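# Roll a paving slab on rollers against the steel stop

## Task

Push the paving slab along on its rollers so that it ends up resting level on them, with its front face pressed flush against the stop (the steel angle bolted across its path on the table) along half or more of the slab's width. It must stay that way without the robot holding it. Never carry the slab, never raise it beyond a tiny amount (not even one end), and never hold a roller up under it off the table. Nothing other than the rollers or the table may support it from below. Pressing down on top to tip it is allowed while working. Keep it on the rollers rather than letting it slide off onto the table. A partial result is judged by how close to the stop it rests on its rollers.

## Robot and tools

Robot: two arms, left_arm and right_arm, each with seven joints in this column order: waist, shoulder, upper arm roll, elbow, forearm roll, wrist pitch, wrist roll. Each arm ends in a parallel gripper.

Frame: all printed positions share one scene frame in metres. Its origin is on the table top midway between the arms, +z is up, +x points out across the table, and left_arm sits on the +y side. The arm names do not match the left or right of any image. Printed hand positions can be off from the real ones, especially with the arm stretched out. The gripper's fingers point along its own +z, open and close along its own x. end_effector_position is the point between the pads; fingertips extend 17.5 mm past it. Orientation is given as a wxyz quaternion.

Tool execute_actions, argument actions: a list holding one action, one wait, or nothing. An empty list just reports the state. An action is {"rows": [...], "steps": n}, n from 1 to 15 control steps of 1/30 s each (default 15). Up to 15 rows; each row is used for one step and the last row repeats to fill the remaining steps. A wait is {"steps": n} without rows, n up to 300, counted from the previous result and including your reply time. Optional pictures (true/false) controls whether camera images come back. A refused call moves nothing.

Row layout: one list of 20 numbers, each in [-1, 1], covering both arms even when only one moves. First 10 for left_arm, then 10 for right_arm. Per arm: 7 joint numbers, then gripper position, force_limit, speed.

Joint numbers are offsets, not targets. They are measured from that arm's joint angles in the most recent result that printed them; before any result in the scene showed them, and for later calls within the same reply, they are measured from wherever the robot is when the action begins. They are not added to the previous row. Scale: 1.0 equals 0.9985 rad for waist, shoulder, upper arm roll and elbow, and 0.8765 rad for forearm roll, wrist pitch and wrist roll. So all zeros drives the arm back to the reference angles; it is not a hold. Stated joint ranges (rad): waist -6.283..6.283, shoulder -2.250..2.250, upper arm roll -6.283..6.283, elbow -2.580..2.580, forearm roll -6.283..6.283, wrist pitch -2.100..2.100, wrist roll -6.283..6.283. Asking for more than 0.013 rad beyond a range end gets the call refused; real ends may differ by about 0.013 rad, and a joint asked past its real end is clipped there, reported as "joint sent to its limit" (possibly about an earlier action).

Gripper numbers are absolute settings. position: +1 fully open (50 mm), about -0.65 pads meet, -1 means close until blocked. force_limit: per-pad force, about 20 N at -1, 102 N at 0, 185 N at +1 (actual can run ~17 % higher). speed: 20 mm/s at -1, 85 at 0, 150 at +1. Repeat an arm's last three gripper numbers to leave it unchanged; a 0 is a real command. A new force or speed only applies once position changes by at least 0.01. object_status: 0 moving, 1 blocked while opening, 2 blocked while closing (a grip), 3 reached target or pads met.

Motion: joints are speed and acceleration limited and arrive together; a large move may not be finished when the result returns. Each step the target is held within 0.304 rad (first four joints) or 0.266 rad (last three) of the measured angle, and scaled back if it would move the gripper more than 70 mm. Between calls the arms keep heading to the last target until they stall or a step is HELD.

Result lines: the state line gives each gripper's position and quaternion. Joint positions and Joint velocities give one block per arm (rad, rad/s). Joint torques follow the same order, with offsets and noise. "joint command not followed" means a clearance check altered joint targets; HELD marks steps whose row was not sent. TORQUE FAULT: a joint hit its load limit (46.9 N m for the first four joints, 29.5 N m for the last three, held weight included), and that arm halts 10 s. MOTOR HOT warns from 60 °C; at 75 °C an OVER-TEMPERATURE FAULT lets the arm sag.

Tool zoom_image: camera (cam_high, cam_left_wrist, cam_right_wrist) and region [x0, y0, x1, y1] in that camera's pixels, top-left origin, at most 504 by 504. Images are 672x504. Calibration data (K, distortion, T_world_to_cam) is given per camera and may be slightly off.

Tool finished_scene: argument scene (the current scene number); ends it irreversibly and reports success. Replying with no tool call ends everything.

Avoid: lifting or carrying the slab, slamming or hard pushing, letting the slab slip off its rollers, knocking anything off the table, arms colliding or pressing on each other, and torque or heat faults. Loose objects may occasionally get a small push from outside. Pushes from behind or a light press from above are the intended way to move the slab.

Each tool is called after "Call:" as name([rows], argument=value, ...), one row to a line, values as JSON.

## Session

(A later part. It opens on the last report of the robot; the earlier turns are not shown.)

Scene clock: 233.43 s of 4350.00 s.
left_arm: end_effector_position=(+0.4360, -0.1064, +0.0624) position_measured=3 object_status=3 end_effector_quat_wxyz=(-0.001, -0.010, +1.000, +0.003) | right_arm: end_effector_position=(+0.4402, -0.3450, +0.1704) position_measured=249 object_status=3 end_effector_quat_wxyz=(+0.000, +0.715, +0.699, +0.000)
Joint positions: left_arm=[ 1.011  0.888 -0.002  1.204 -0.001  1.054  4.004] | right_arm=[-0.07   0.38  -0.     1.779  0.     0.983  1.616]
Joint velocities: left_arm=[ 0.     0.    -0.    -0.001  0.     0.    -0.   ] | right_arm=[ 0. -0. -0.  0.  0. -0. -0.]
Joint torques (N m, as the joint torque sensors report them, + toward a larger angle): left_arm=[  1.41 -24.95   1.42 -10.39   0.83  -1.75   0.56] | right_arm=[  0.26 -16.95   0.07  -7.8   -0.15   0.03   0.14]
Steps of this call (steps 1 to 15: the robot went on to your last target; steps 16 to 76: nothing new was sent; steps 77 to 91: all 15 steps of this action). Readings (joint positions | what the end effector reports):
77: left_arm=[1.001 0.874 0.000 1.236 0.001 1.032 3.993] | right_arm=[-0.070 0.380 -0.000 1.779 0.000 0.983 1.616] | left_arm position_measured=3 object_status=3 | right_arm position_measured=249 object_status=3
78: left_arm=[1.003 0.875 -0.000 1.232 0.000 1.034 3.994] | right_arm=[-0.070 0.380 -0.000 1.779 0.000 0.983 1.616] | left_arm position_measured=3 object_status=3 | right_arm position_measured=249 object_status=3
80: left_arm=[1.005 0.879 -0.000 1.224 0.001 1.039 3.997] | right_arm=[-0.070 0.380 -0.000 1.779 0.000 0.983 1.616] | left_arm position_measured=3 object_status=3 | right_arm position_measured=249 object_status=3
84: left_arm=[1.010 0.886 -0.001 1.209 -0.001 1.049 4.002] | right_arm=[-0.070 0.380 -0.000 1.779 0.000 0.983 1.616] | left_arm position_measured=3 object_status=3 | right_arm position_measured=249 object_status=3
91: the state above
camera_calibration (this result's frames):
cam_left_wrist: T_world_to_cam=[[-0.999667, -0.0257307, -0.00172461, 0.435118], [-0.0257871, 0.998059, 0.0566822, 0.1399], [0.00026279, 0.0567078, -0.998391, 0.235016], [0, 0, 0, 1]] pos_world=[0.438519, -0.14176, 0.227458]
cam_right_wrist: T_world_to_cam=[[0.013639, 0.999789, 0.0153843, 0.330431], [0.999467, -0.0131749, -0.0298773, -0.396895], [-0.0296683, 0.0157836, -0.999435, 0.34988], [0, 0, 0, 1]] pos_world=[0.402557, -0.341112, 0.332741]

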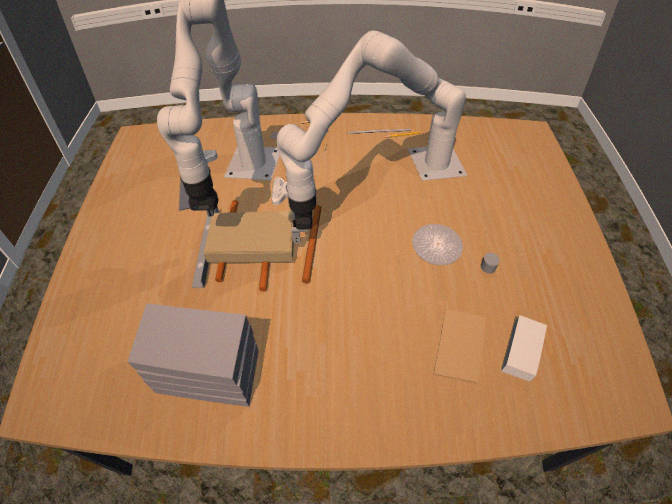

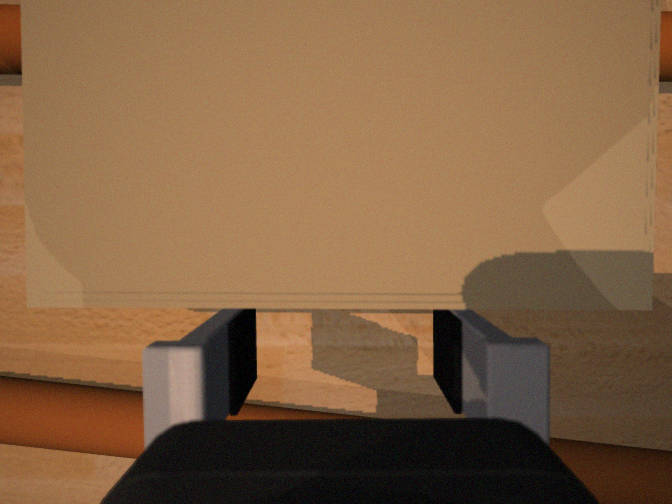

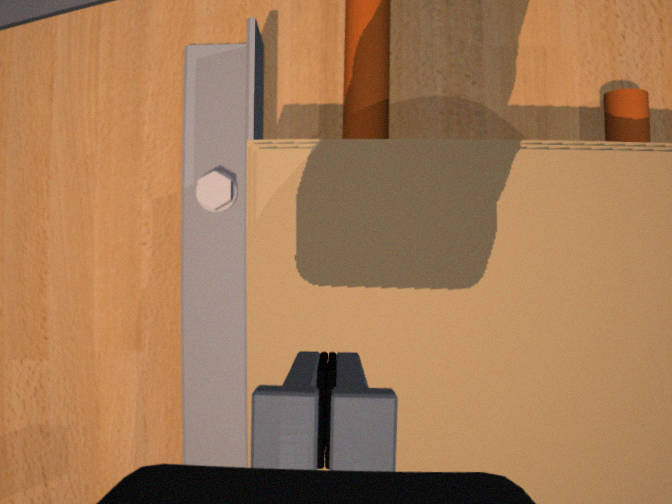

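Call:
execute_actions([
  {"rows":[[-0.003,-0.004,0.002,0.01,0.001,-0.008,-0.003,1,0,0,0.03,0,0,0,0,0,0.03,-0.65,-0.3,0.5],[-0.008,-0.012,0.002,0.027,0.001,-0.018,-0.009,1,0,0,0.05,0,0,0,0,0,0.06,-0.65,-0.3,0.5],[-0.015,-0.022,0.002,0.05,0.001,-0.032,-0.017,1,0,0,0.08,0,0,0,0,0,0.09,-0.65,-0.3,0.5],[-0.022,-0.032,0.002,0.072,0.001,-0.046,-0.025,1,0,0,0.08,0,0,0,0,0,0.09,-0.65,-0.3,0.5]],"steps":15},
])

Call:
zoom_image(camera="cam_right_wrist", region=[240, 0, 440, 400])

Scene clock: 237.07 s of 4350.00 s.
left_arm: end_effector_position=(+0.4346, -0.0879, +0.0618) position_measured=3 object_status=3 end_effector_quat_wxyz=(-0.002, -0.010, +1.000, +0.002) | right_arm: end_effector_position=(+0.4347, -0.3776, +0.1704) position_measured=249 object_status=3 end_effector_quat_wxyz=(+0.000, +0.715, +0.699, +0.000)
Joint positions: left_arm=[ 0.989  0.857  0.     1.276 -0.     1.014  3.982] | right_arm=[ 0.009  0.38  -0.     1.779  0.     0.983  1.695]
Joint velocities: left_arm=[-0.002 -0.004 -0.001  0.    -0.     0.     0.   ] | right_arm=[ 0.008  0.    -0.001  0.     0.    -0.001  0.   ]
Joint torques (N m, as the joint torque sensors report them, + toward a larger angle): left_arm=[  0.06 -24.84   0.59  -8.02  -0.22  -0.02   0.16] | right_arm=[ -0.02 -16.93  -0.11  -8.26   0.12  -0.04  -0.06]
Steps of this call (steps 1 to 15: the robot went on to your last target; steps 16 to 90: nothing new was sent; then 0.13 s passed at rest; steps 91 to 105: all 15 steps of this action). Readings (joint positions | what the end effector reports):
91: left_arm=[1.010 0.888 -0.002 1.205 -0.001 1.054 4.004] | right_arm=[-0.069 0.380 -0.000 1.779 -0.000 0.983 1.617] | left_arm position_measured=3 object_status=3 | right_arm position_measured=249 object_status=3
92: left_arm=[1.008 0.885 -0.000 1.210 -0.000 1.050 4.003] | right_arm=[-0.062 0.380 -0.002 1.778 -0.001 0.983 1.621] | left_arm position_measured=3 object_status=3 | right_arm position_measured=249 object_status=3
94: left_arm=[1.002 0.874 0.001 1.232 0.000 1.039 3.996] | right_arm=[-0.032 0.380 -0.003 1.778 -0.001 0.983 1.646] | left_arm position_measured=3 object_status=3 | right_arm position_measured=249 object_status=3
98: left_arm=[0.990 0.858 -0.001 1.273 -0.001 1.016 3.983] | right_arm=[0.005 0.380 0.003 1.779 0.001 0.983 1.693] | left_arm position_measured=3 object_status=3 | right_arm position_measured=249 object_status=3
105: the state above
camera_calibration (this result's frames):
cam_left_wrist: T_world_to_cam=[[-0.999694, -0.0247515, 0.000126284, 0.434242], [-0.0247069, 0.998176, 0.0550918, 0.121096], [-0.00148965, 0.0550718, -0.998481, 0.233958], [0, 0, 0, 1]] pos_world=[0.43745, -0.123011, 0.226876]
cam_right_wrist: T_world_to_cam=[[0.0138262, 0.999787, 0.0153542, 0.363046], [0.999464, -0.0133629, -0.0298766, -0.391917], [-0.029665, 0.0157591, -0.999436, 0.350223], [0, 0, 0, 1]] pos_world=[0.397077, -0.373724, 0.332742]

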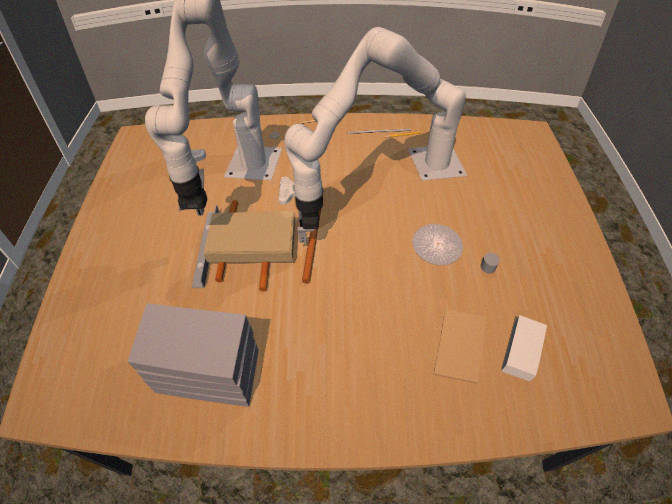

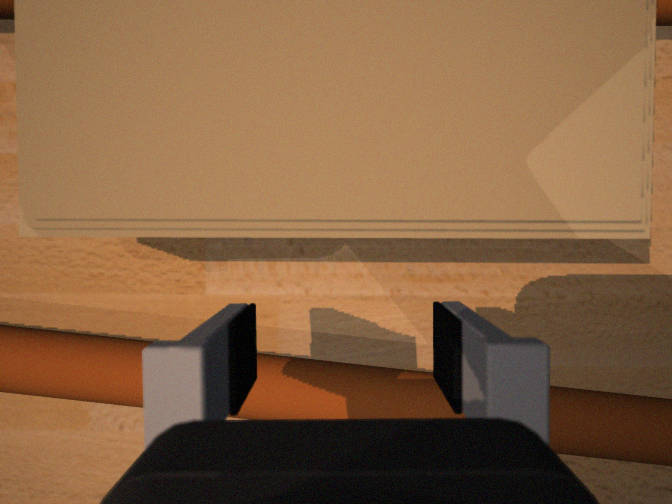

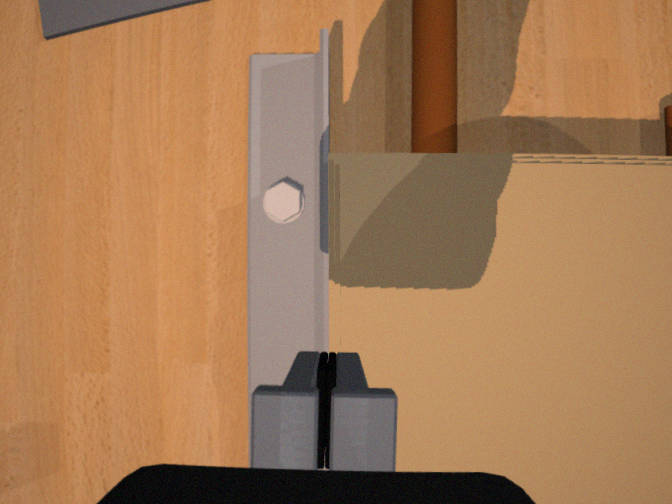

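Region (240, 0, 440, 400) of cam_right_wrist's 672x504 image, scaled by 1.260.

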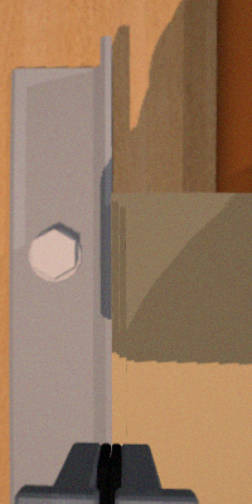

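Call:
zoom_image(camera="cam_right_wrist", region=[300, 130, 360, 360])

Region (300, 130, 360, 360) of cam_right_wrist's 672x504 image, scaled by 2.191; it fills the left 131 columns of this view, and the rest is white.

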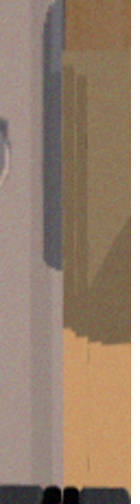

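Call:
finished_scene(scene=2)

The scene is finished: the task was done.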